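## Task

Move the black-handled espresso tamper onto the top of the wooden shelf beside arm1, the bearing race driver onto the top of the desk beside arm2, and the wooden pillar block onto the top of the desk beside arm3. Each must keep its current upright orientation with its entire base resting on that top. Every other item must stay directly on the top of the furniture it sits on now. The attempt fails if any item from a top ends up unheld on the floor or on a lower board. A placement that stays put only because a robot holds it does not count. Finish by opening the grippers and moving the arms away.

## Robot and tools

Robots: three identical i2rt Big YAM arms named arm1, arm2 and arm3. Each has six revolute joints, a two-finger gripper and a wrist camera. With joints 1 and 6 at 0 and the hand level and pointing forward, the camera rides on top of the hand, looking toward the fingertips. The hand reaches roughly 1.0 m from the joint 1 axis. Two fixed room cameras, room_a and room_b, watch the scene. Loose objects may occasionally get a brief shove from outside.

Frames: one shared scene frame, origin on the floor, +z up. The hand point is the spot between the fingertips; the hand's z axis runs along the fingers, and the fingers close and open along its y axis. The robots' foot poses are not printed anywhere.

execute_actions(actions, cameras): actions is a list holding one action or nothing (empty list = just report state and images). An action is an object keyed by arm name ("arm1", "arm2", "arm3"); each arm takes a "joints" object of absolute joint targets, not offsets. Keys and ranges: joint1_rad -2.879 to 2.879 (rotates the arm about its base, positive counter-clockwise seen from above, 0 faces the way the foot faces); joint2_rad 0 to 3.141 (shoulder; 0 is upper arm back and near level, rising values lift it then bring it forward); joint3_rad 0 to 3.019 (elbow; 0 folded, larger opens); joint4_rad -1.692 to 1.57 (hand pitch, positive tips fingers up); joint5_rad -1.57 to 1.57 (hand yaw, positive toward the arm's right); joint6_rad -2.094 to 2.094 (hand roll, positive clockwise seen from behind the hand); gripper_m 0 to 0.093 (fingertip gap in metres). Done tolerances: ±0.045, ±0.14, ±0.09, ±0.055, ±0.03, ±0.035 rad and ±0.003 m. Example: {"arm1": {"joints": {"gripper_m": 0.05}}, "arm2": {"joints": {"joint1_rad": 0.3}}}. All named motions start at once and may finish at different moments; joints move at different speeds, so the hand can sweep a wide path. Omitted joints or arms may keep pushing toward earlier targets. Unknown keys or out-of-range numbers reject the whole call with no motion. cameras is a list from arm1_cam_wrist, arm2_cam_wrist, arm3_cam_wrist, room_a, room_b, all; omitted, null or ["all"] gives every camera, [] gives none.

wait(seconds): 0 to 10; commands nothing, returns the same state and images.

zoom_image(camera, region): region is [x0, y0, x1, y1] in pixels of that camera's latest full image, top-left origin, at most 504 by 504. Wrist images are 616x616 fisheye; room images are 672x504.

read_manual(section): returns URDF licence text only ("licences").

finished_scene(scene): ends scene 1 or 2 permanently and reports success; the next scene's task arrives in its result. Everything must already be settled and released.

Result lines: joint_positions gives current readings. The pictures line lists the returned images in order. joint_status per joint of the last accepted action: off_target (stopped short, may still push), contact_stop or time_out (target dropped, holds where it stopped; a timed-out joint may instead keep a nearby target and keep pushing, then move if freed), not_followed (a safety check withheld the arm's joint targets, usually explained by a cause line after "joint command not followed"; gripper targets still run, and withheld targets may be retried on later actions), limit_stop_at_motor_heat (arm halted by overheating; resend the target). on_its_own lists what the arm does uncommanded; "held at" is the target held, not the position. To relieve a pushing joint, send its reported position as the target. A very small change may not move a joint. Joints carrying a load sag.

Hazards: a forceful squeeze between two robots fails and ends the run, and hard impacts can too; no line reports robot-to-robot contact, and the self/inter-arm check may react late and ignores fingers, gripper bodies and wrist cameras. Arms do not stop on contact and can push hard. Sustained effort or holding a load heats motors, even while you think; a MOTOR HOT line appears at 85 °C, and at 100 °C an OVER-TEMPERATURE FAULT makes that arm and gripper go limp and fall until cooled. Grip force is about 50 to 62 N per pad, sometimes less. The robot keeps your last command while you compose a reply. If a result reports a stop, later motion, wait and finished_scene calls in the same reply are skipped. Avoid dropping, slipping or slamming objects, knocking anything off a top, and pressing hard on furniture or items.

Each tool is called after ">>>" as name(argument=value, ...), one argument or row to a line, values as JSON.

## Session

>>> execute_actions(
  actions=[],
)

Scene clock: 0.00 s.
Motor temperatures (°C, as the motors report them): arm1=[32 33 30 34 33 31] | arm2=[33 34 31 31 34 32] | arm3=[34 33 35 32 35 33]
arm1.joint_positions: joint1_rad=-0.276 joint2_rad=+0.458 joint3_rad=+1.563 joint4_rad=-1.204 joint5_rad=-0.268 joint6_rad=-0.113 gripper_m=+0.094
arm1.joint_status: not commanded
arm1.hand: x=-0.3742 y=-1.3506 z=+1.6425 quat_wxyz=(-0.671, +0.065, -0.738, +0.008) (m; scene frame)
arm2.joint_positions: joint1_rad=+0.486 joint2_rad=+0.567 joint3_rad=+1.370 joint4_rad=-1.599 joint5_rad=-0.284 joint6_rad=+0.552 gripper_m=+0.095
arm2.joint_status: not commanded
arm2.hand: x=+0.4591 y=+1.4371 z=+1.3189 quat_wxyz=(-0.345, -0.310, -0.866, -0.186) (m; scene frame)
arm3.joint_positions: joint1_rad=-0.444 joint2_rad=+0.519 joint3_rad=+1.560 joint4_rad=-1.491 joint5_rad=-0.022 joint6_rad=+0.206 gripper_m=+0.094
arm3.joint_status: not commanded
arm3.hand: x=+0.2414 y=+0.0845 z=+1.4846 quat_wxyz=(-0.351, +0.502, -0.682, -0.400) (m; scene frame)
pictures: arm1_cam_wrist, arm2_cam_wrist, arm3_cam_wrist, room_a, room_b
Images, in order (width x height): arm1_cam_wrist 616x616, arm2_cam_wrist 616x616, arm3_cam_wrist 616x616, room_a 672x504, room_b 672x504.

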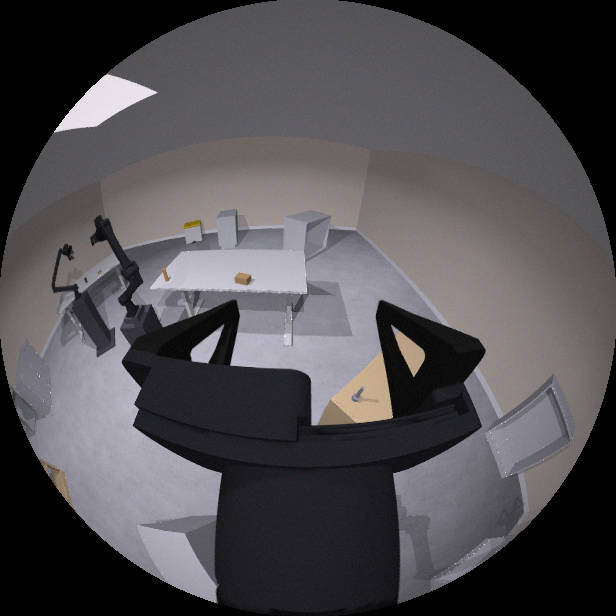

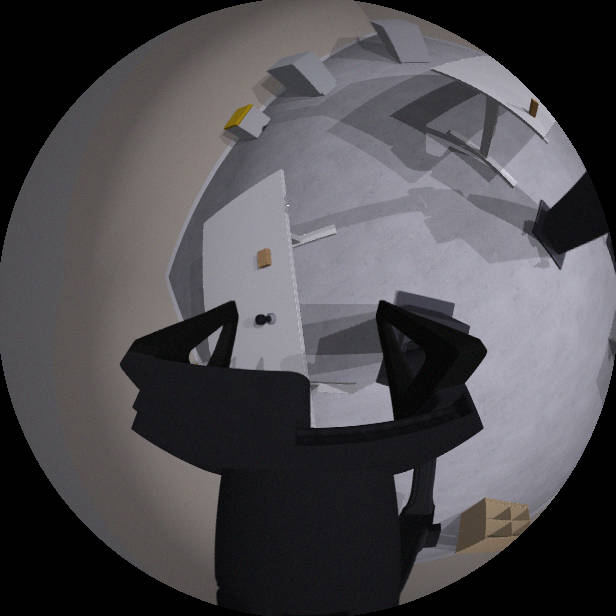

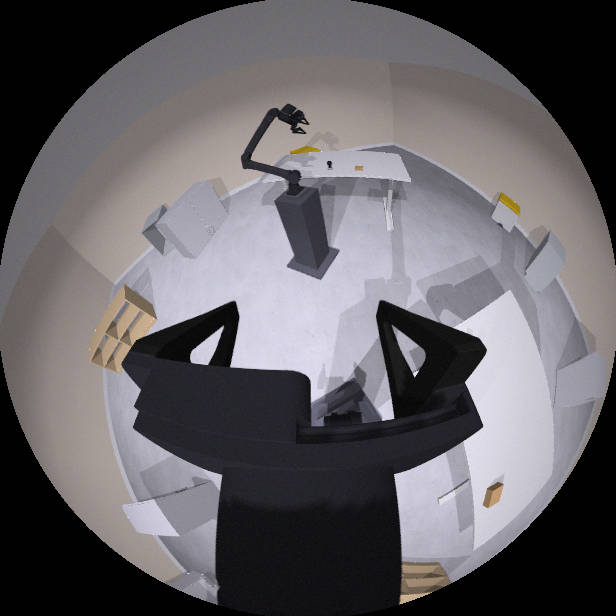

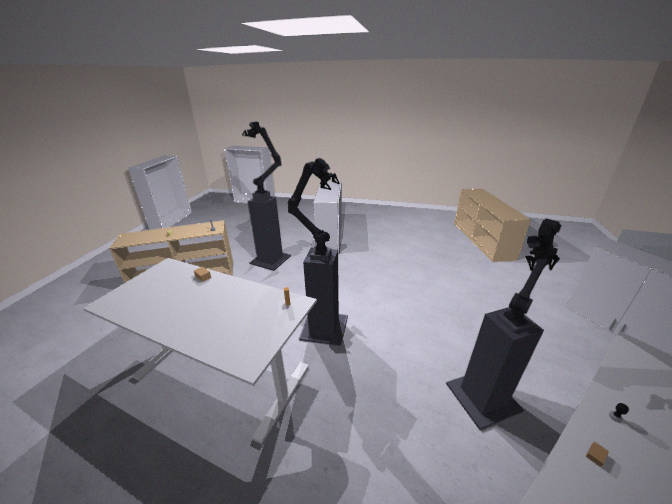

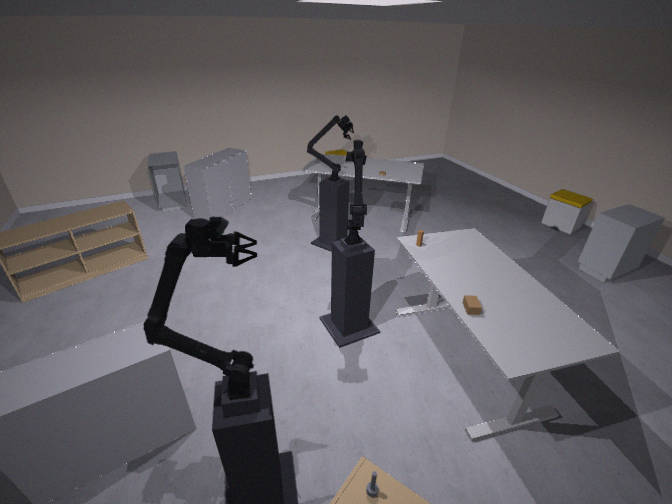

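>>> execute_actions(
  actions=[
    {"arm1":{"joints":{"joint1_rad":-0.6,"joint2_rad":1.5,"joint3_rad":1.01,"joint4_rad":-1.08,"joint5_rad":0,"joint6_rad":0}},"arm2":{"joints":{"joint1_rad":1.28,"joint2_rad":1.5,"joint3_rad":1.01,"joint4_rad":-1.08,"joint5_rad":0,"joint6_rad":0}}},
  ],
)

Scene clock: 2.50 s.
Motor temperatures (°C, as the motors report them): arm1=[32 33 31 34 33 31] | arm2=[33 34 31 31 34 32] | arm3=[34 33 35 32 35 33]
arm1.joint_positions: joint1_rad=-0.592 joint2_rad=+1.501 joint3_rad=+0.986 joint4_rad=-1.082 joint5_rad=-0.004 joint6_rad=-0.009 gripper_m=+0.094
arm1.joint_status: all done
arm1.hand: x=-0.1646 y=-1.5682 z=+1.0475 quat_wxyz=(+0.012, -0.247, -0.969, +0.001) (m; scene frame)
arm2.joint_positions: joint1_rad=+1.286 joint2_rad=+1.496 joint3_rad=+1.019 joint4_rad=-1.090 joint5_rad=-0.003 joint6_rad=+0.014 gripper_m=+0.095
arm2.joint_status: all done
arm2.hand: x=+0.6189 y=+1.6447 z=+0.9146 quat_wxyz=(+0.003, +0.265, -0.964, -0.005) (m; scene frame)
arm3.joint_positions: joint1_rad=-0.444 joint2_rad=+0.519 joint3_rad=+1.560 joint4_rad=-1.491 joint5_rad=-0.022 joint6_rad=+0.206 gripper_m=+0.094
arm3.joint_status: not commanded
arm3.hand: x=+0.2414 y=+0.0845 z=+1.4846 quat_wxyz=(-0.351, +0.502, -0.682, -0.400) (m; scene frame)
pictures: arm1_cam_wrist, arm2_cam_wrist, arm3_cam_wrist, room_a, room_b
Images, in order (width x height): arm1_cam_wrist 616x616, arm2_cam_wrist 616x616, arm3_cam_wrist 616x616, room_a 672x504, room_b 672x504.

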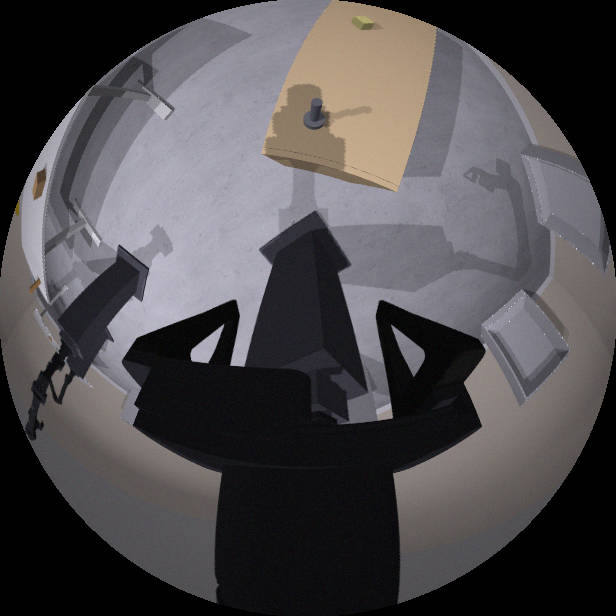

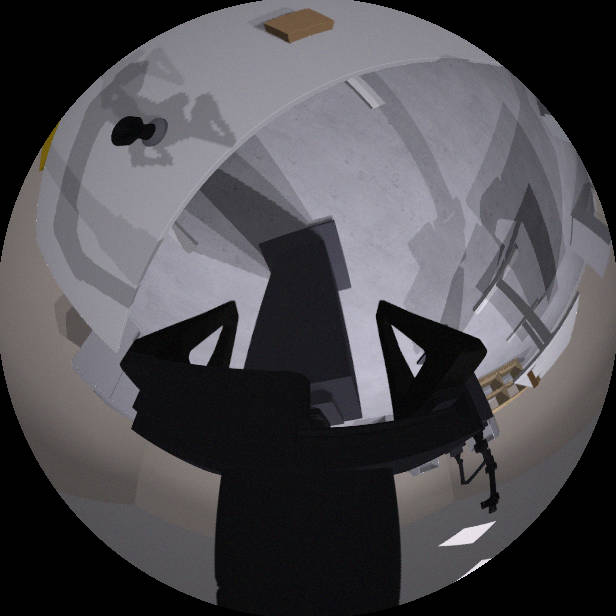

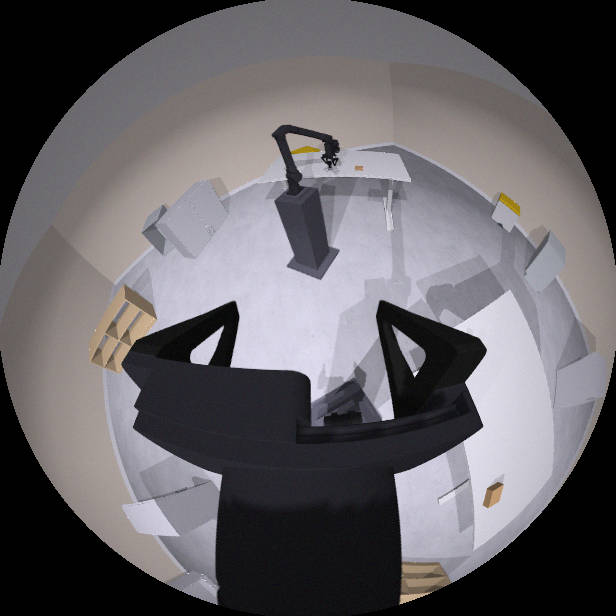

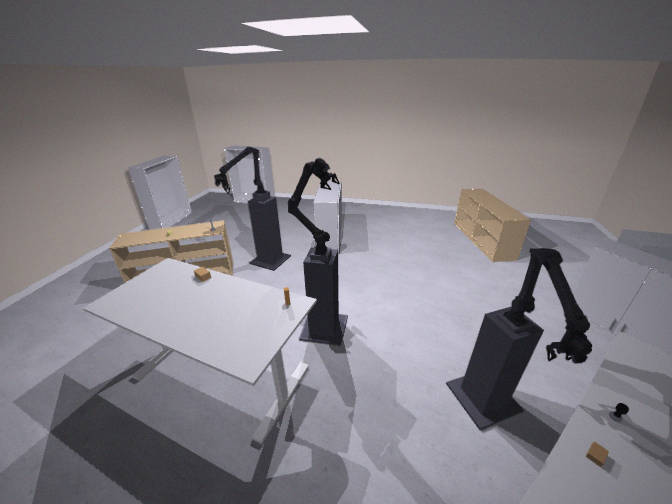

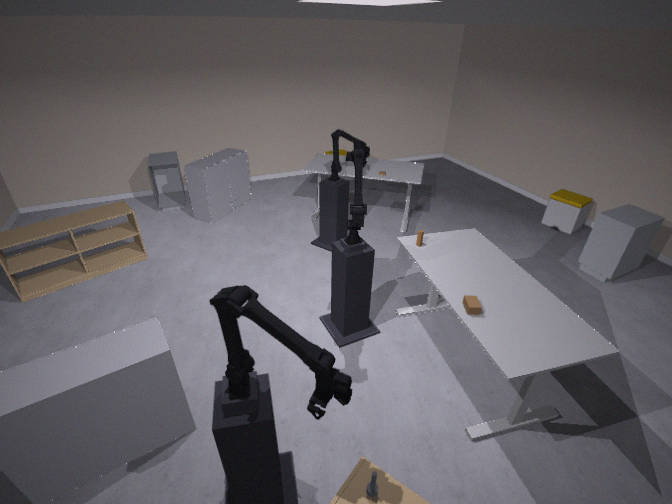

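>>> execute_actions(
  actions=[
    {"arm1":{"joints":{"joint1_rad":-0.61,"joint2_rad":2.25,"joint3_rad":1.55,"joint4_rad":-0.86}},"arm2":{"joints":{"joint1_rad":1.66,"joint2_rad":2.1,"joint3_rad":1.84,"joint4_rad":-1.31}}},
  ],
  cameras=["arm1_cam_wrist","arm2_cam_wrist","room_a"],
)

Scene clock: 4.60 s.
Motor temperatures (°C, as the motors report them): arm1=[32 33 32 34 33 31] | arm2=[33 34 32 31 34 32] | arm3=[34 33 36 32 35 33]
arm1.joint_positions: joint1_rad=-0.596 joint2_rad=+2.267 joint3_rad=+1.507 joint4_rad=-0.863 joint5_rad=-0.004 joint6_rad=-0.009 gripper_m=+0.094
arm1.joint_status: all done
arm1.hand: x=+0.0014 y=-1.6658 z=+0.8380 quat_wxyz=(+0.024, -0.249, -0.968, -0.002) (m; scene frame)
arm2.joint_positions: joint1_rad=+1.661 joint2_rad=+2.090 joint3_rad=+1.800 joint4_rad=-1.300 joint5_rad=+0.000 joint6_rad=+0.012 gripper_m=+0.095
arm2.joint_status: all done
arm2.hand: x=+0.6558 y=+1.9381 z=+0.8943 quat_wxyz=(+0.012, +0.441, -0.897, +0.000) (m; scene frame)
arm3.joint_positions: joint1_rad=-0.444 joint2_rad=+0.519 joint3_rad=+1.560 joint4_rad=-1.491 joint5_rad=-0.022 joint6_rad=+0.206 gripper_m=+0.094
arm3.joint_status: not commanded
arm3.hand: x=+0.2414 y=+0.0845 z=+1.4846 quat_wxyz=(-0.351, +0.502, -0.682, -0.400) (m; scene frame)
pictures: arm1_cam_wrist, arm2_cam_wrist, room_a
Images, in order (width x height): arm1_cam_wrist 616x616, arm2_cam_wrist 616x616, room_a 672x504.

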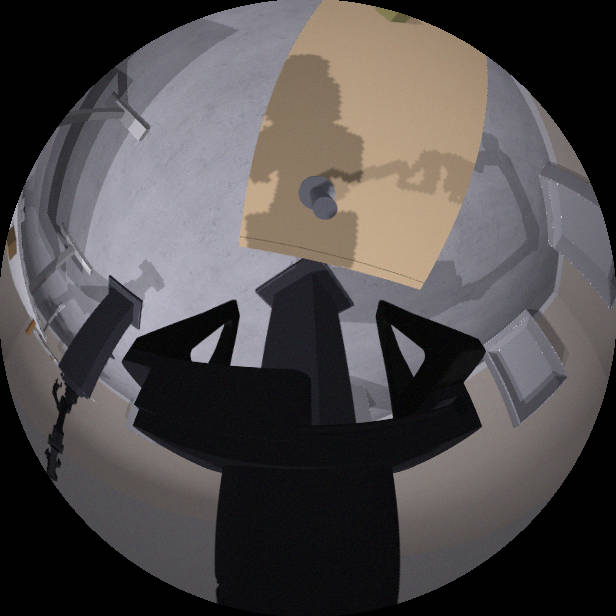

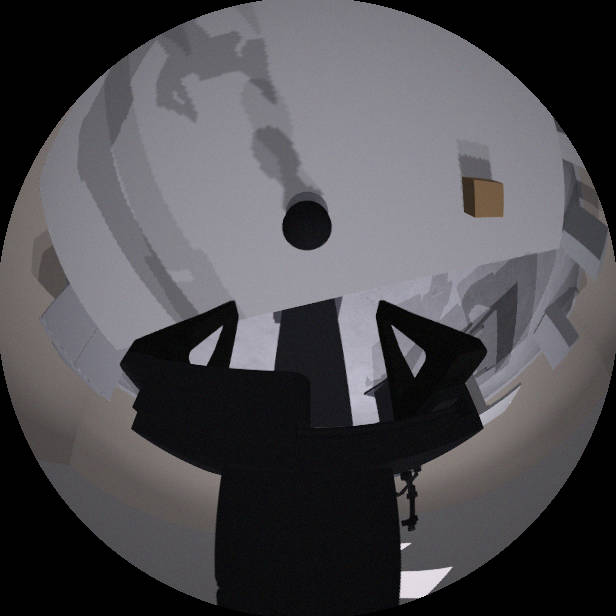

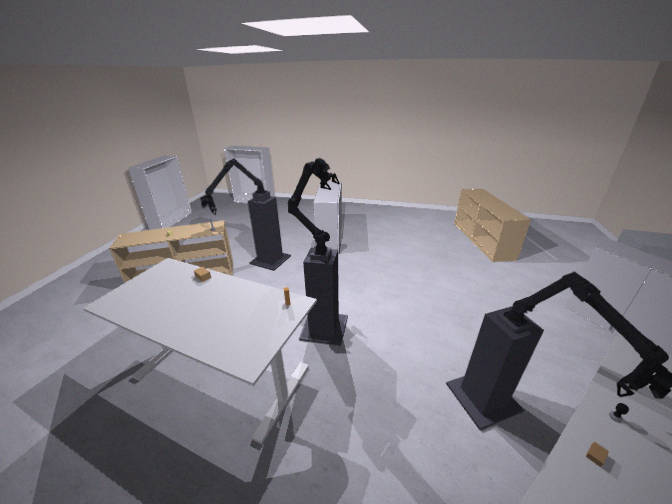

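>>> execute_actions(
  actions=[
    {"arm1":{"joints":{"joint1_rad":-0.635,"joint2_rad":2.43,"joint3_rad":1.67,"joint4_rad":-0.75}},"arm2":{"joints":{"joint2_rad":2.17,"joint3_rad":1.876,"joint4_rad":-1.25}}},
  ],
  cameras=["arm1_cam_wrist","arm2_cam_wrist"],
)

Scene clock: 5.97 s.
Motor temperatures (°C, as the motors report them): arm1=[32 34 32 34 33 31] | arm2=[33 34 32 31 34 32] | arm3=[34 33 36 32 35 33]
arm1.joint_positions: joint1_rad=-0.629 joint2_rad=+2.450 joint3_rad=+1.647 joint4_rad=-0.757 joint5_rad=-0.004 joint6_rad=-0.009 gripper_m=+0.094
arm1.joint_status: all done
arm1.hand: x=+0.0290 y=-1.7061 z=+0.7687 quat_wxyz=(-0.006, -0.265, -0.964, +0.006) (m; scene frame)
arm2.joint_positions: joint1_rad=+1.661 joint2_rad=+2.160 joint3_rad=+1.834 joint4_rad=-1.260 joint5_rad=+0.000 joint6_rad=+0.012 gripper_m=+0.095
arm2.joint_status: all done
arm2.hand: x=+0.6655 y=+1.9514 z=+0.8629 quat_wxyz=(+0.011, +0.441, -0.897, -0.001) (m; scene frame)
arm3.joint_positions: joint1_rad=-0.444 joint2_rad=+0.519 joint3_rad=+1.560 joint4_rad=-1.491 joint5_rad=-0.022 joint6_rad=+0.206 gripper_m=+0.094
arm3.joint_status: not commanded
arm3.hand: x=+0.2414 y=+0.0845 z=+1.4846 quat_wxyz=(-0.351, +0.502, -0.682, -0.400) (m; scene frame)
pictures: arm1_cam_wrist, arm2_cam_wrist
Images, in order (width x height): arm1_cam_wrist 616x616, arm2_cam_wrist 616x616.

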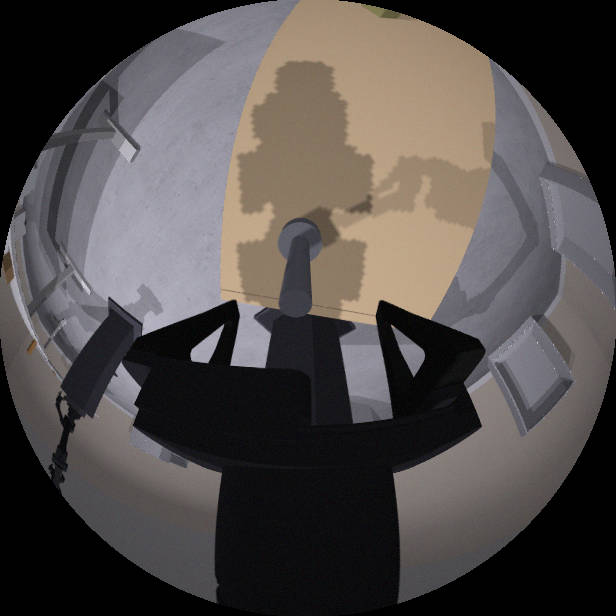

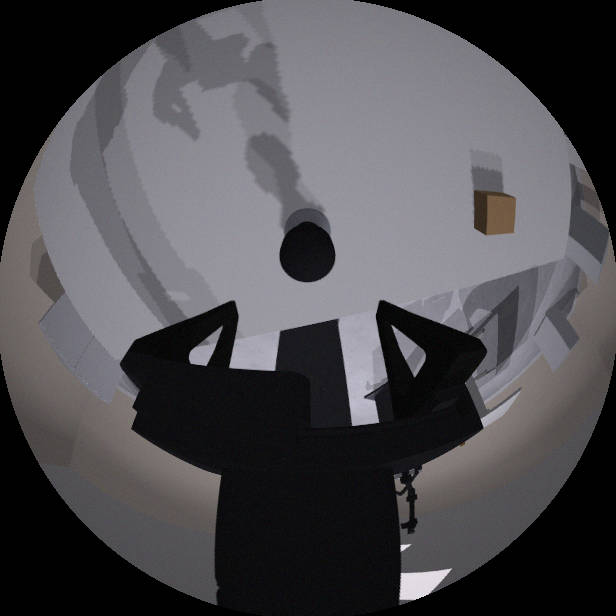

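>>> execute_actions(
  actions=[
    {"arm1":{"joints":{"joint1_rad":-0.605,"joint2_rad":2.54,"joint3_rad":1.69,"joint4_rad":-0.66}},"arm2":{"joints":{"joint2_rad":2.238,"joint3_rad":1.78,"joint4_rad":-1.09}}},
  ],
  cameras=["arm1_cam_wrist","arm2_cam_wrist","room_a"],
)

Scene clock: 7.23 s.
Motor temperatures (°C, as the motors report them): arm1=[32 34 32 34 33 31] | arm2=[33 35 32 31 34 32] | arm3=[34 33 36 32 35 33]
arm1.joint_positions: joint1_rad=-0.617 joint2_rad=+2.557 joint3_rad=+1.662 joint4_rad=-0.671 joint5_rad=-0.004 joint6_rad=-0.009 gripper_m=+0.094
arm1.joint_status: all done
arm1.hand: x=+0.0242 y=-1.6955 z=+0.7081 quat_wxyz=(-0.003, -0.259, -0.966, +0.005) (m; scene frame)
arm2.joint_positions: joint1_rad=+1.661 joint2_rad=+2.234 joint3_rad=+1.787 joint4_rad=-1.101 joint5_rad=+0.000 joint6_rad=+0.012 gripper_m=+0.095
arm2.joint_status: all done
arm2.hand: x=+0.6719 y=+1.9611 z=+0.7994 quat_wxyz=(-0.006, +0.441, -0.897, -0.009) (m; scene frame)
arm3.joint_positions: joint1_rad=-0.444 joint2_rad=+0.519 joint3_rad=+1.560 joint4_rad=-1.491 joint5_rad=-0.022 joint6_rad=+0.206 gripper_m=+0.094
arm3.joint_status: not commanded
arm3.hand: x=+0.2414 y=+0.0845 z=+1.4846 quat_wxyz=(-0.351, +0.502, -0.682, -0.400) (m; scene frame)
pictures: arm1_cam_wrist, arm2_cam_wrist, room_a
Images, in order (width x height): arm1_cam_wrist 616x616, arm2_cam_wrist 616x616, room_a 672x504.

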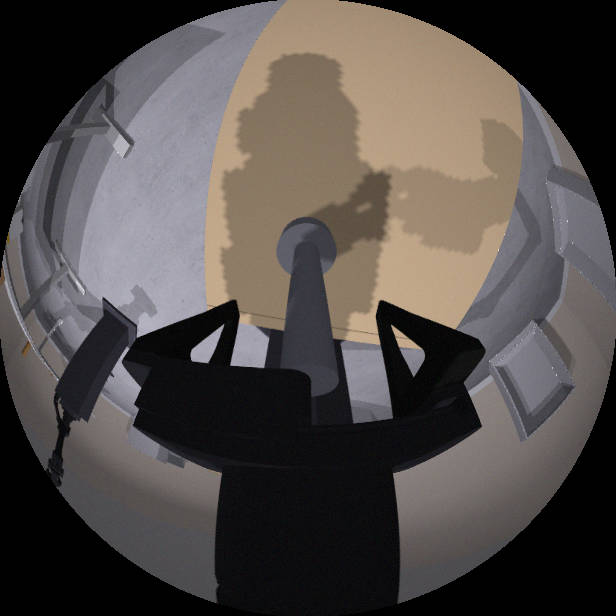

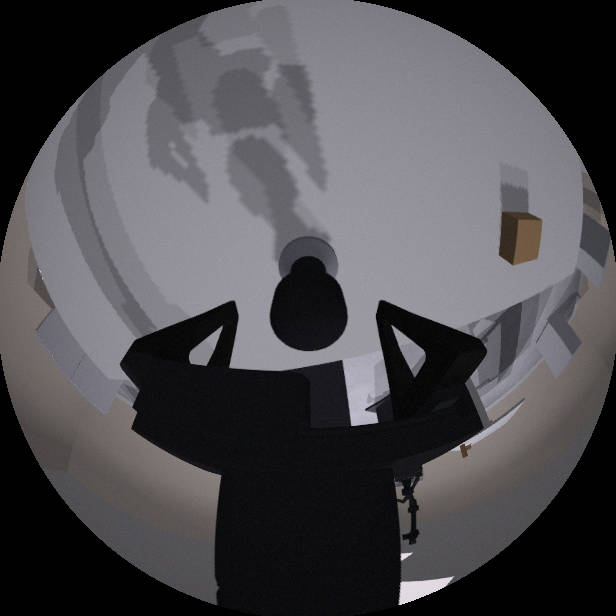

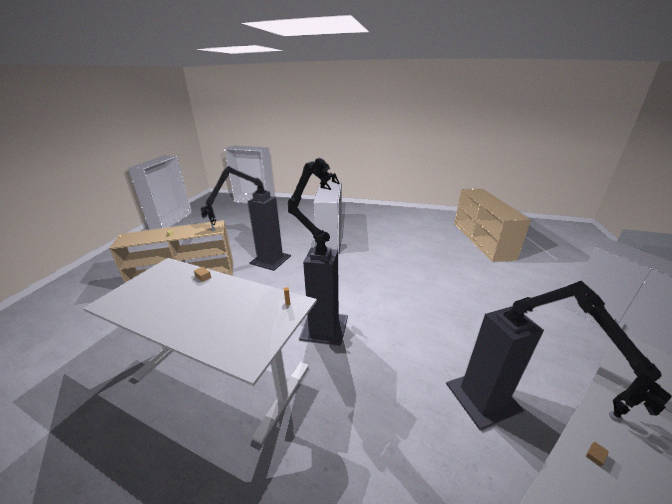

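>>> execute_actions(
  actions=[
    {"arm1":{"joints":{"gripper_m":0.0}},"arm2":{"joints":{"joint3_rad":1.755,"joint4_rad":-1.11}}},
  ],
  cameras=[],
)

>>> execute_actions(
  actions=[
    {"arm2":{"joints":{"gripper_m":0.0}}},
  ],
  cameras=["arm1_cam_wrist","arm2_cam_wrist"],
)

Scene clock: 8.10 s.
Motor temperatures (°C, as the motors report them): arm1=[32 34 32 34 33 31] | arm2=[33 35 32 31 34 32] | arm3=[34 33 36 32 35 33]
arm1.joint_positions: joint1_rad=-0.617 joint2_rad=+2.557 joint3_rad=+1.662 joint4_rad=-0.671 joint5_rad=-0.004 joint6_rad=-0.008 gripper_m=+0.016
arm1.joint_status: gripper_m off_target (ended at +0.016, target +0.000)
arm1.hand: x=+0.0242 y=-1.6955 z=+0.7081 quat_wxyz=(-0.003, -0.259, -0.966, +0.005) (m; scene frame)
arm2.joint_positions: joint1_rad=+1.661 joint2_rad=+2.234 joint3_rad=+1.767 joint4_rad=-1.101 joint5_rad=+0.000 joint6_rad=+0.012 gripper_m=+0.095
arm2.joint_status: all done
arm2.hand: x=+0.6669 y=+1.9546 z=+0.7930 quat_wxyz=(+0.003, +0.441, -0.897, -0.005) (m; scene frame)
arm3.joint_positions: joint1_rad=-0.444 joint2_rad=+0.519 joint3_rad=+1.560 joint4_rad=-1.491 joint5_rad=-0.022 joint6_rad=+0.206 gripper_m=+0.094
arm3.joint_status: not commanded
arm3.hand: x=+0.2414 y=+0.0845 z=+1.4846 quat_wxyz=(-0.351, +0.502, -0.682, -0.400) (m; scene frame)
pictures: none
No camera images: the call's "cameras" was empty. Leave "cameras" out to get every camera's image.

Scene clock: 8.83 s.
Motor temperatures (°C, as the motors report them): arm1=[32 34 32 34 33 31] | arm2=[33 35 32 31 34 32] | arm3=[34 33 37 32 35 33]
arm1.joint_positions: joint1_rad=-0.617 joint2_rad=+2.557 joint3_rad=+1.662 joint4_rad=-0.671 joint5_rad=-0.004 joint6_rad=-0.008 gripper_m=+0.016
arm1.joint_status: not commanded
arm1.hand: x=+0.0242 y=-1.6955 z=+0.7081 quat_wxyz=(-0.003, -0.259, -0.966, +0.005) (m; scene frame)
arm2.joint_positions: joint1_rad=+1.661 joint2_rad=+2.234 joint3_rad=+1.767 joint4_rad=-1.102 joint5_rad=+0.000 joint6_rad=+0.012 gripper_m=+0.045
arm2.joint_status: gripper_m off_target (ended at +0.045, target +0.000)
arm2.hand: x=+0.6668 y=+1.9543 z=+0.7928 quat_wxyz=(+0.003, +0.441, -0.897, -0.004) (m; scene frame)
arm3.joint_positions: joint1_rad=-0.444 joint2_rad=+0.519 joint3_rad=+1.560 joint4_rad=-1.491 joint5_rad=-0.022 joint6_rad=+0.206 gripper_m=+0.094
arm3.joint_status: not commanded
arm3.hand: x=+0.2414 y=+0.0845 z=+1.4846 quat_wxyz=(-0.351, +0.502, -0.682, -0.400) (m; scene frame)
pictures: arm1_cam_wrist, arm2_cam_wrist
Images, in order (width x height): arm1_cam_wrist 616x616, arm2_cam_wrist 616x616.

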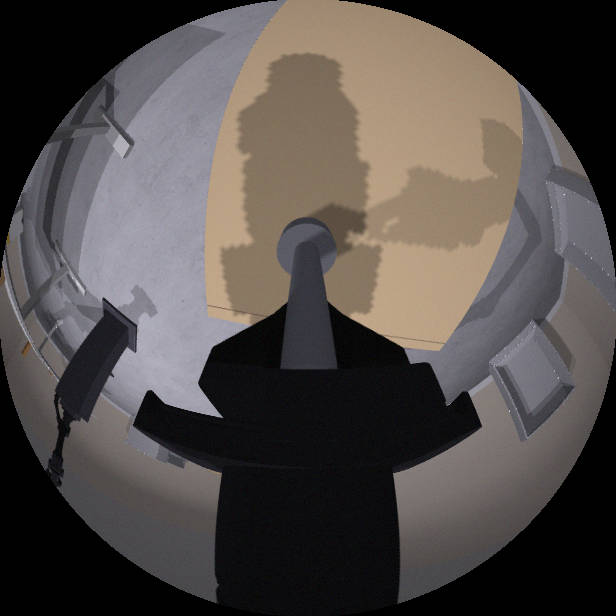

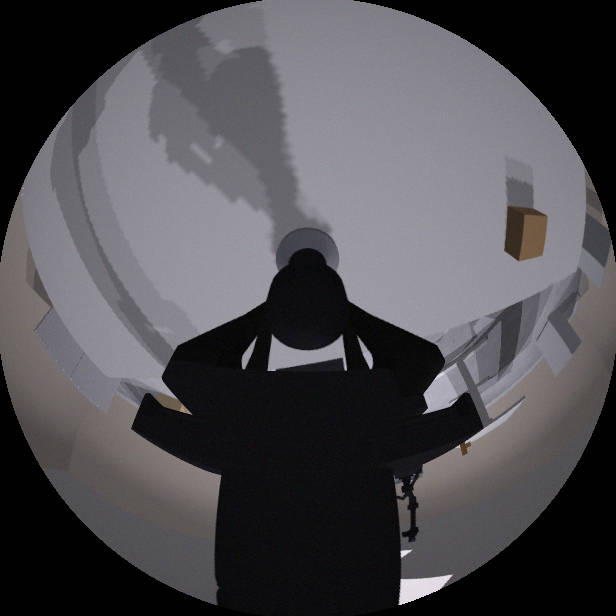

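>>> execute_actions(
  actions=[
    {"arm1":{"joints":{"joint2_rad":2.3,"joint4_rad":-0.92}},"arm2":{"joints":{"gripper_m":0.093}},"arm3":{"joints":{"joint1_rad":2.298,"joint5_rad":0,"joint6_rad":0}}},
  ],
  cameras=[],
)

>>> execute_actions(
  actions=[
    {"arm1":{"joints":{"joint1_rad":0.979,"joint2_rad":2.08,"joint3_rad":2.14,"joint4_rad":-1.587}},"arm2":{"joints":{"joint2_rad":1.9,"joint4_rad":-1.43}},"arm3":{"joints":{"joint2_rad":1.898,"joint3_rad":1.12,"joint4_rad":0.803}}},
  ],
)

Scene clock: 11.67 s.
Motor temperatures (°C, as the motors report them): arm1=[32 35 33 34 33 31] | arm2=[33 36 32 31 34 32] | arm3=[34 33 37 33 35 33]
arm1.joint_positions: joint1_rad=-0.617 joint2_rad=+2.340 joint3_rad=+1.661 joint4_rad=-0.912 joint5_rad=-0.004 joint6_rad=-0.008 gripper_m=+0.016
arm1.joint_status: all done
arm1.hand: x=+0.0341 y=-1.6995 z=+0.8388 quat_wxyz=(+0.009, -0.259, -0.966, +0.002) (m; scene frame)
arm2.joint_positions: joint1_rad=+1.661 joint2_rad=+2.234 joint3_rad=+1.767 joint4_rad=-1.102 joint5_rad=+0.000 joint6_rad=+0.012 gripper_m=+0.093
arm2.joint_status: all done
arm2.hand: x=+0.6668 y=+1.9543 z=+0.7928 quat_wxyz=(+0.003, +0.441, -0.897, -0.004) (m; scene frame)
arm3.joint_positions: joint1_rad=+2.288 joint2_rad=+0.519 joint3_rad=+1.560 joint4_rad=-1.491 joint5_rad=-0.002 joint6_rad=+0.008 gripper_m=+0.094
arm3.joint_status: all done
arm3.hand: x=+0.1588 y=-0.1786 z=+1.4845 quat_wxyz=(+0.269, +0.734, +0.422, -0.458) (m; scene frame)
pictures: none
No camera images: the call's "cameras" was empty. Leave "cameras" out to get every camera's image.

Scene clock: 13.80 s.
Motor temperatures (°C, as the motors report them): arm1=[32 36 33 34 33 31] | arm2=[33 36 33 31 34 32] | arm3=[34 33 37 33 35 33]
arm1.joint_positions: joint1_rad=+0.985 joint2_rad=+2.140 joint3_rad=+2.112 joint4_rad=-1.578 joint5_rad=-0.003 joint6_rad=-0.004 gripper_m=+0.016
arm1.joint_status: all done
arm1.hand: x=-0.1893 y=-0.8026 z=+1.1152 quat_wxyz=(+0.020, +0.511, -0.859, +0.012) (m; scene frame)
arm2.joint_positions: joint1_rad=+1.661 joint2_rad=+1.897 joint3_rad=+1.755 joint4_rad=-1.421 joint5_rad=+0.000 joint6_rad=+0.012 gripper_m=+0.093
arm2.joint_status: all done
arm2.hand: x=+0.6313 y=+1.9036 z=+0.9909 quat_wxyz=(+0.000, +0.441, -0.897, -0.006) (m; scene frame)
arm3.joint_positions: joint1_rad=+2.288 joint2_rad=+1.884 joint3_rad=+1.126 joint4_rad=+0.787 joint5_rad=-0.002 joint6_rad=+0.008 gripper_m=+0.094
arm3.joint_status: all done
arm3.hand: x=-0.1317 y=-0.6866 z=+1.0987 quat_wxyz=(+0.363, +0.604, +0.348, -0.619) (m; scene frame)
pictures: arm1_cam_wrist, arm2_cam_wrist, arm3_cam_wrist, room_a, room_b
Images, in order (width x height): arm1_cam_wrist 616x616, arm2_cam_wrist 616x616, arm3_cam_wrist 616x616, room_a 672x504, room_b 672x504.

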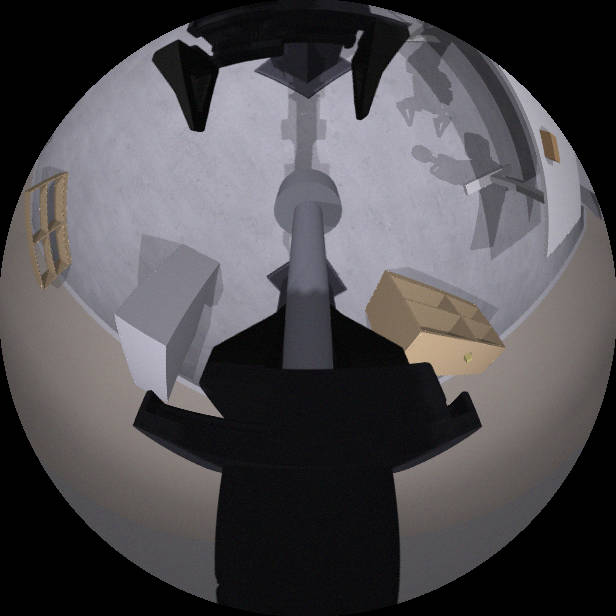

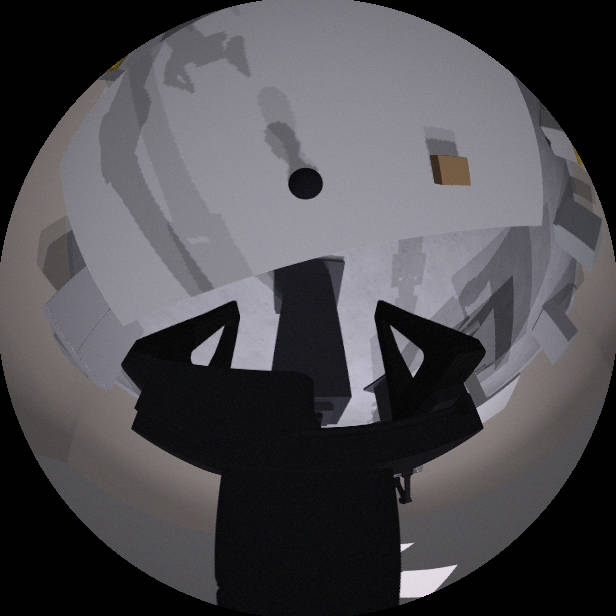

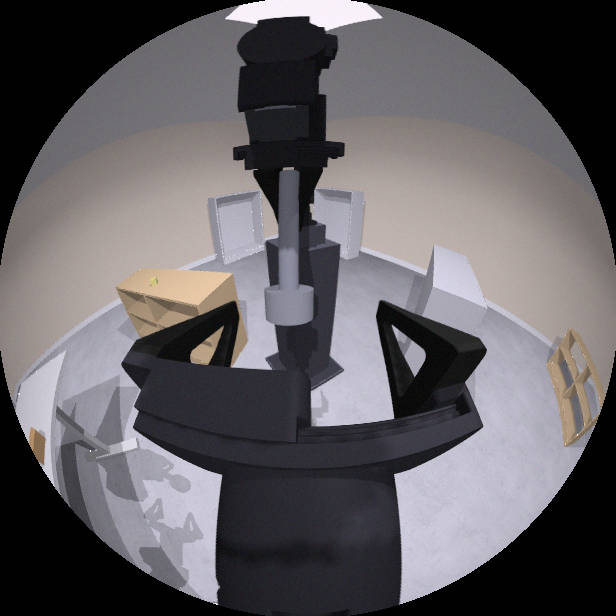

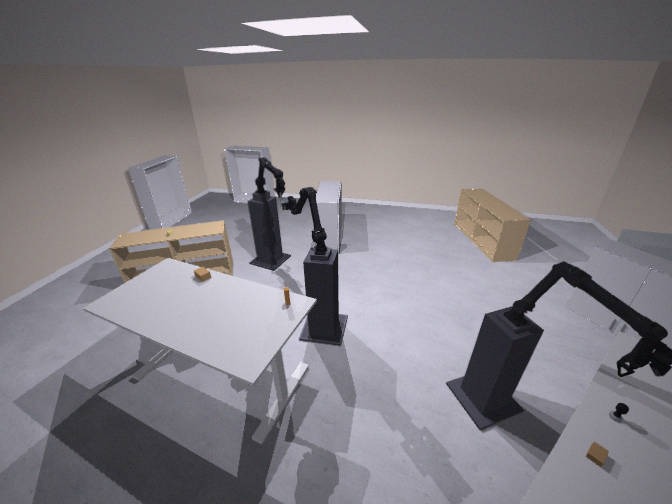

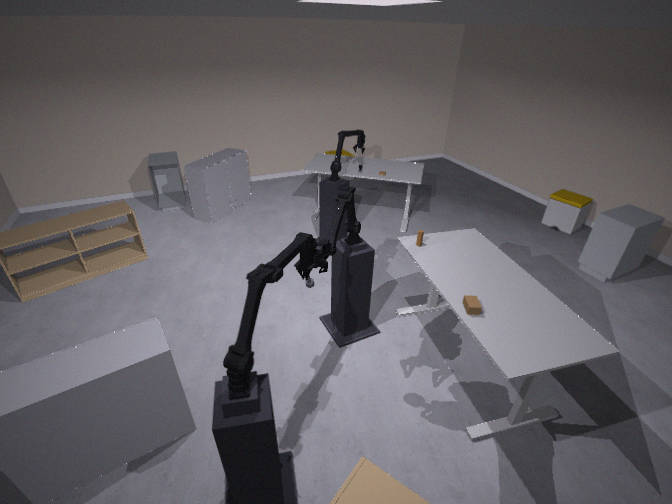

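>>> execute_actions(
  actions=[
    {"arm1":{"joints":{"joint2_rad":2.02,"joint4_rad":-1.6}},"arm2":{"joints":{"joint1_rad":-0.874,"joint2_rad":1.7,"joint3_rad":1.8,"joint4_rad":-1.6}},"arm3":{"joints":{"joint1_rad":2.322,"joint2_rad":2.04,"joint3_rad":1.33,"joint4_rad":0.72}}},
  ],
  cameras=["arm1_cam_wrist","arm3_cam_wrist"],
)

Scene clock: 16.43 s.
Motor temperatures (°C, as the motors report them): arm1=[32 36 34 34 33 31] | arm2=[33 36 33 31 34 32] | arm3=[34 34 38 33 35 33]
arm1.joint_positions: joint1_rad=+0.985 joint2_rad=+2.059 joint3_rad=+2.112 joint4_rad=-1.593 joint5_rad=-0.003 joint6_rad=-0.004 gripper_m=+0.016
arm1.joint_status: all done
arm1.hand: x=-0.1929 y=-0.8089 z=+1.1663 quat_wxyz=(-0.008, +0.511, -0.859, -0.004) (m; scene frame)
arm2.joint_positions: joint1_rad=-0.882 joint2_rad=+1.703 joint3_rad=+1.777 joint4_rad=-1.590 joint5_rad=+0.000 joint6_rad=+0.011 gripper_m=+0.093
arm2.joint_status: all done
arm2.hand: x=+0.2536 y=+0.9011 z=+1.1033 quat_wxyz=(-0.014, -0.727, -0.686, +0.022) (m; scene frame)
arm3.joint_positions: joint1_rad=+2.315 joint2_rad=+2.028 joint3_rad=+1.278 joint4_rad=+0.726 joint5_rad=-0.002 joint6_rad=+0.008 gripper_m=+0.094
arm3.joint_status: all done
arm3.hand: x=-0.1379 y=-0.7392 z=+1.0586 quat_wxyz=(+0.362, +0.615, +0.365, -0.598) (m; scene frame)
pictures: arm1_cam_wrist, arm3_cam_wrist
Images, in order (width x height): arm1_cam_wrist 616x616, arm3_cam_wrist 616x616.

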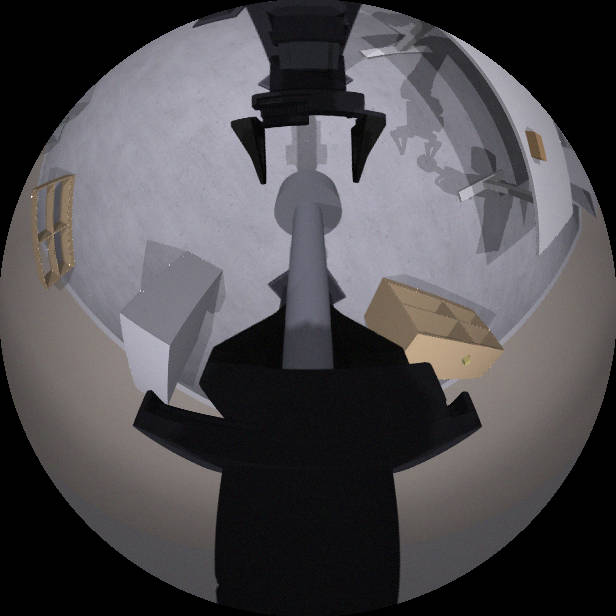

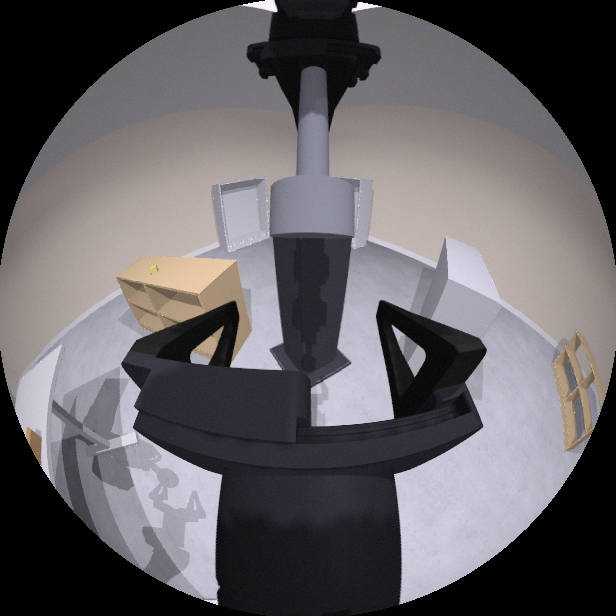

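>>> execute_actions(
  actions=[
    {"arm3":{"joints":{"joint3_rad":1.49,"joint4_rad":0.575}}},
  ],
  cameras=["arm1_cam_wrist","arm3_cam_wrist","room_a"],
)

>>> zoom_image(
  camera="room_a",
  region=[240,140,340,230],
)

Scene clock: 17.63 s.
Motor temperatures (°C, as the motors report them): arm1=[32 36 34 34 33 31] | arm2=[33 36 33 31 34 32] | arm3=[34 34 39 33 35 33]
arm1.joint_positions: joint1_rad=+0.985 joint2_rad=+2.059 joint3_rad=+2.112 joint4_rad=-1.593 joint5_rad=-0.003 joint6_rad=-0.004 gripper_m=+0.016
arm1.joint_status: not commanded
arm1.hand: x=-0.1929 y=-0.8089 z=+1.1663 quat_wxyz=(-0.008, +0.511, -0.859, -0.004) (m; scene frame)
arm2.joint_positions: joint1_rad=-0.882 joint2_rad=+1.703 joint3_rad=+1.777 joint4_rad=-1.590 joint5_rad=+0.000 joint6_rad=+0.011 gripper_m=+0.093
arm2.joint_status: not commanded
arm2.hand: x=+0.2536 y=+0.9011 z=+1.1033 quat_wxyz=(-0.014, -0.727, -0.686, +0.022) (m; scene frame)
arm3.joint_positions: joint1_rad=+2.315 joint2_rad=+2.028 joint3_rad=+1.453 joint4_rad=+0.584 joint5_rad=-0.002 joint6_rad=+0.008 gripper_m=+0.094
arm3.joint_status: all done
arm3.hand: x=-0.1572 y=-0.7753 z=+1.1189 quat_wxyz=(+0.368, +0.605, +0.359, -0.608) (m; scene frame)
pictures: arm1_cam_wrist, arm3_cam_wrist, room_a
Images, in order (width x height): arm1_cam_wrist 616x616, arm3_cam_wrist 616x616, room_a 672x504.

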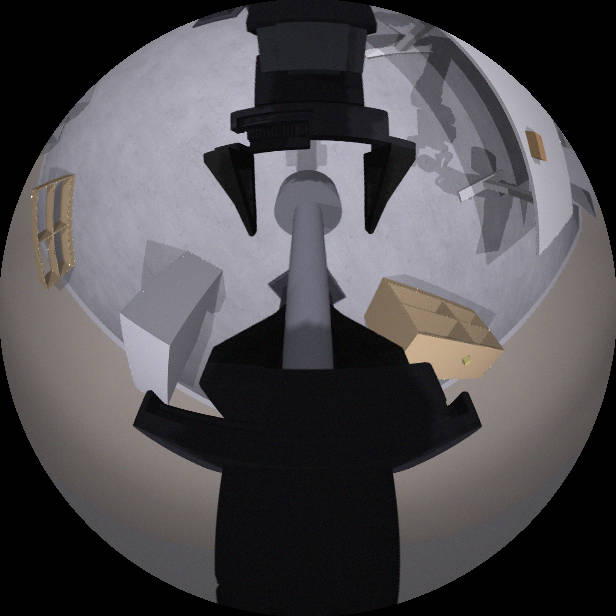

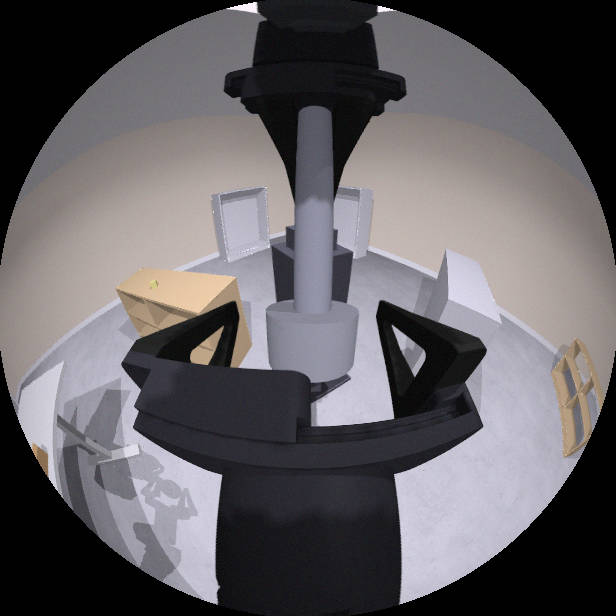

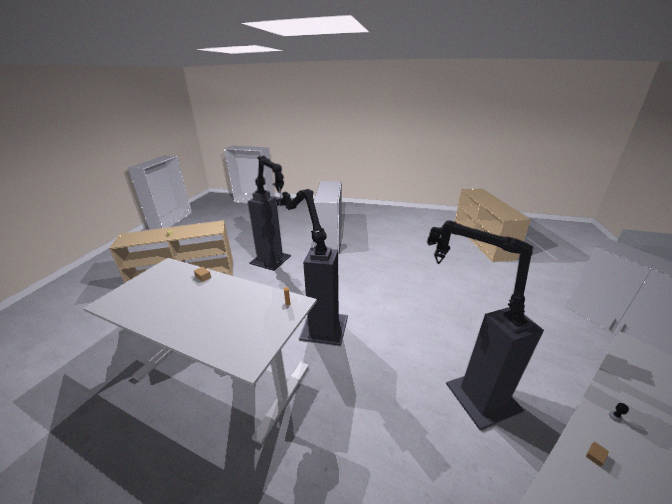

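Region (240, 140, 340, 230) of room_a's 672x504 image, scaled by 5.040, with more detail than that image has; it fills the top 454 rows of this view, and the rest is white.

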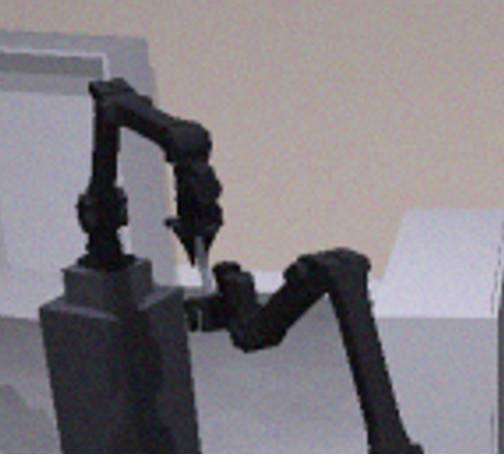

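>>> execute_actions(
  actions=[
    {"arm3":{"joints":{"joint3_rad":1.40,"joint4_rad":0.62}}},
  ],
  cameras=["arm3_cam_wrist"],
)

>>> execute_actions(
  actions=[
    {"arm3":{"joints":{"gripper_m":0}}},
  ],
  cameras=["arm1_cam_wrist","arm3_cam_wrist"],
)

Scene clock: 18.97 s.
Motor temperatures (°C, as the motors report them): arm1=[32 37 34 34 33 31] | arm2=[33 36 34 31 34 32] | arm3=[34 35 39 33 35 33]
arm1.joint_positions: joint1_rad=+0.985 joint2_rad=+2.059 joint3_rad=+2.112 joint4_rad=-1.593 joint5_rad=-0.003 joint6_rad=-0.004 gripper_m=+0.016
arm1.joint_status: not commanded
arm1.hand: x=-0.1929 y=-0.8089 z=+1.1663 quat_wxyz=(-0.008, +0.511, -0.859, -0.004) (m; scene frame)
arm2.joint_positions: joint1_rad=-0.882 joint2_rad=+1.703 joint3_rad=+1.777 joint4_rad=-1.590 joint5_rad=+0.000 joint6_rad=+0.011 gripper_m=+0.093
arm2.joint_status: not commanded
arm2.hand: x=+0.2536 y=+0.9011 z=+1.1033 quat_wxyz=(-0.014, -0.727, -0.686, +0.022) (m; scene frame)
arm3.joint_positions: joint1_rad=+2.315 joint2_rad=+2.028 joint3_rad=+1.409 joint4_rad=+0.606 joint5_rad=-0.002 joint6_rad=+0.008 gripper_m=+0.094
arm3.joint_status: all done
arm3.hand: x=-0.1529 y=-0.7671 z=+1.1001 quat_wxyz=(+0.364, +0.612, +0.363, -0.601) (m; scene frame)
pictures: arm3_cam_wrist
Images, in order (width x height): arm3_cam_wrist 616x616.

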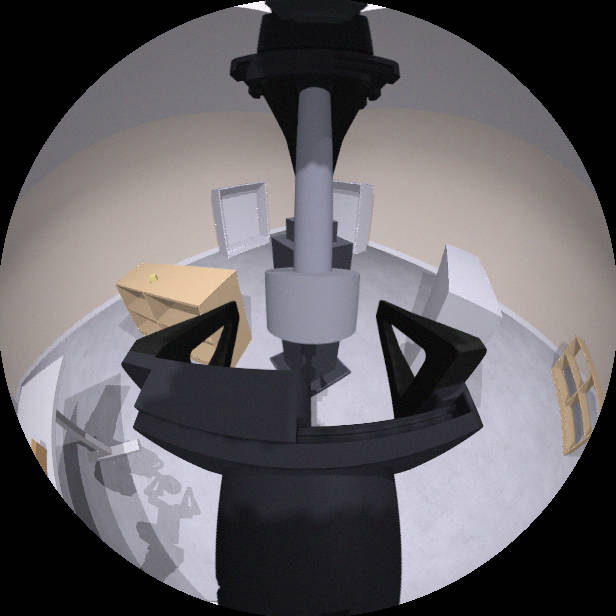

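Scene clock: 19.70 s.
Motor temperatures (°C, as the motors report them): arm1=[32 37 35 34 33 31] | arm2=[33 36 34 31 34 32] | arm3=[34 35 39 33 35 33]
arm1.joint_positions: joint1_rad=+0.985 joint2_rad=+2.059 joint3_rad=+2.112 joint4_rad=-1.594 joint5_rad=+0.000 joint6_rad=-0.002 gripper_m=+0.016
arm1.joint_status: not commanded
arm1.hand: x=-0.1925 y=-0.8092 z=+1.1663 quat_wxyz=(-0.009, +0.511, -0.860, -0.003) (m; scene frame)
arm2.joint_positions: joint1_rad=-0.882 joint2_rad=+1.703 joint3_rad=+1.777 joint4_rad=-1.590 joint5_rad=+0.000 joint6_rad=+0.011 gripper_m=+0.093
arm2.joint_status: not commanded
arm2.hand: x=+0.2536 y=+0.9011 z=+1.1033 quat_wxyz=(-0.014, -0.727, -0.686, +0.022) (m; scene frame)
arm3.joint_positions: joint1_rad=+2.315 joint2_rad=+2.028 joint3_rad=+1.409 joint4_rad=+0.606 joint5_rad=+0.000 joint6_rad=+0.007 gripper_m=+0.048
arm3.joint_status: gripper_m off_target (ended at +0.048, target +0.000)
arm3.hand: x=-0.1531 y=-0.7670 z=+1.1002 quat_wxyz=(+0.363, +0.612, +0.363, -0.602) (m; scene frame)
pictures: arm1_cam_wrist, arm3_cam_wrist
Images, in order (width x height): arm1_cam_wrist 616x616, arm3_cam_wrist 616x616.

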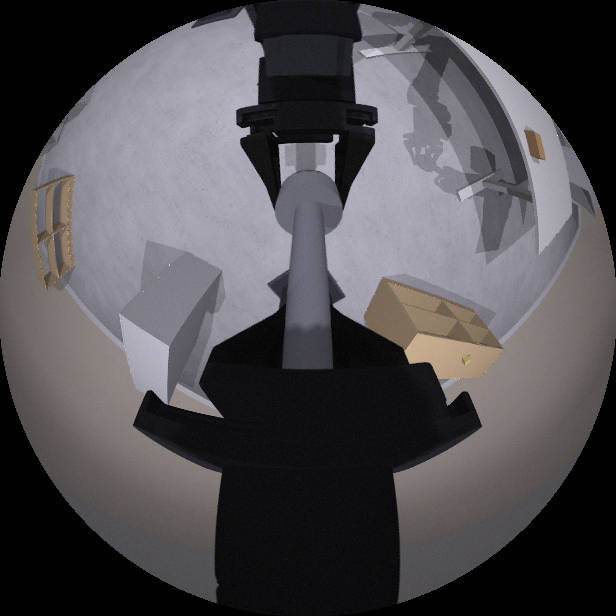

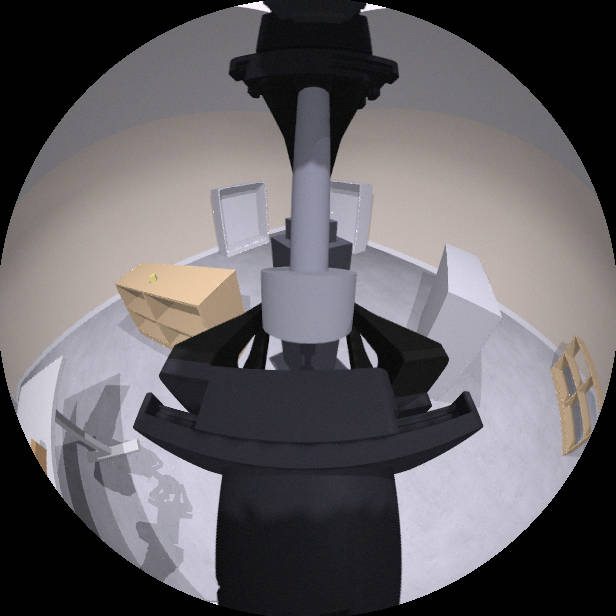

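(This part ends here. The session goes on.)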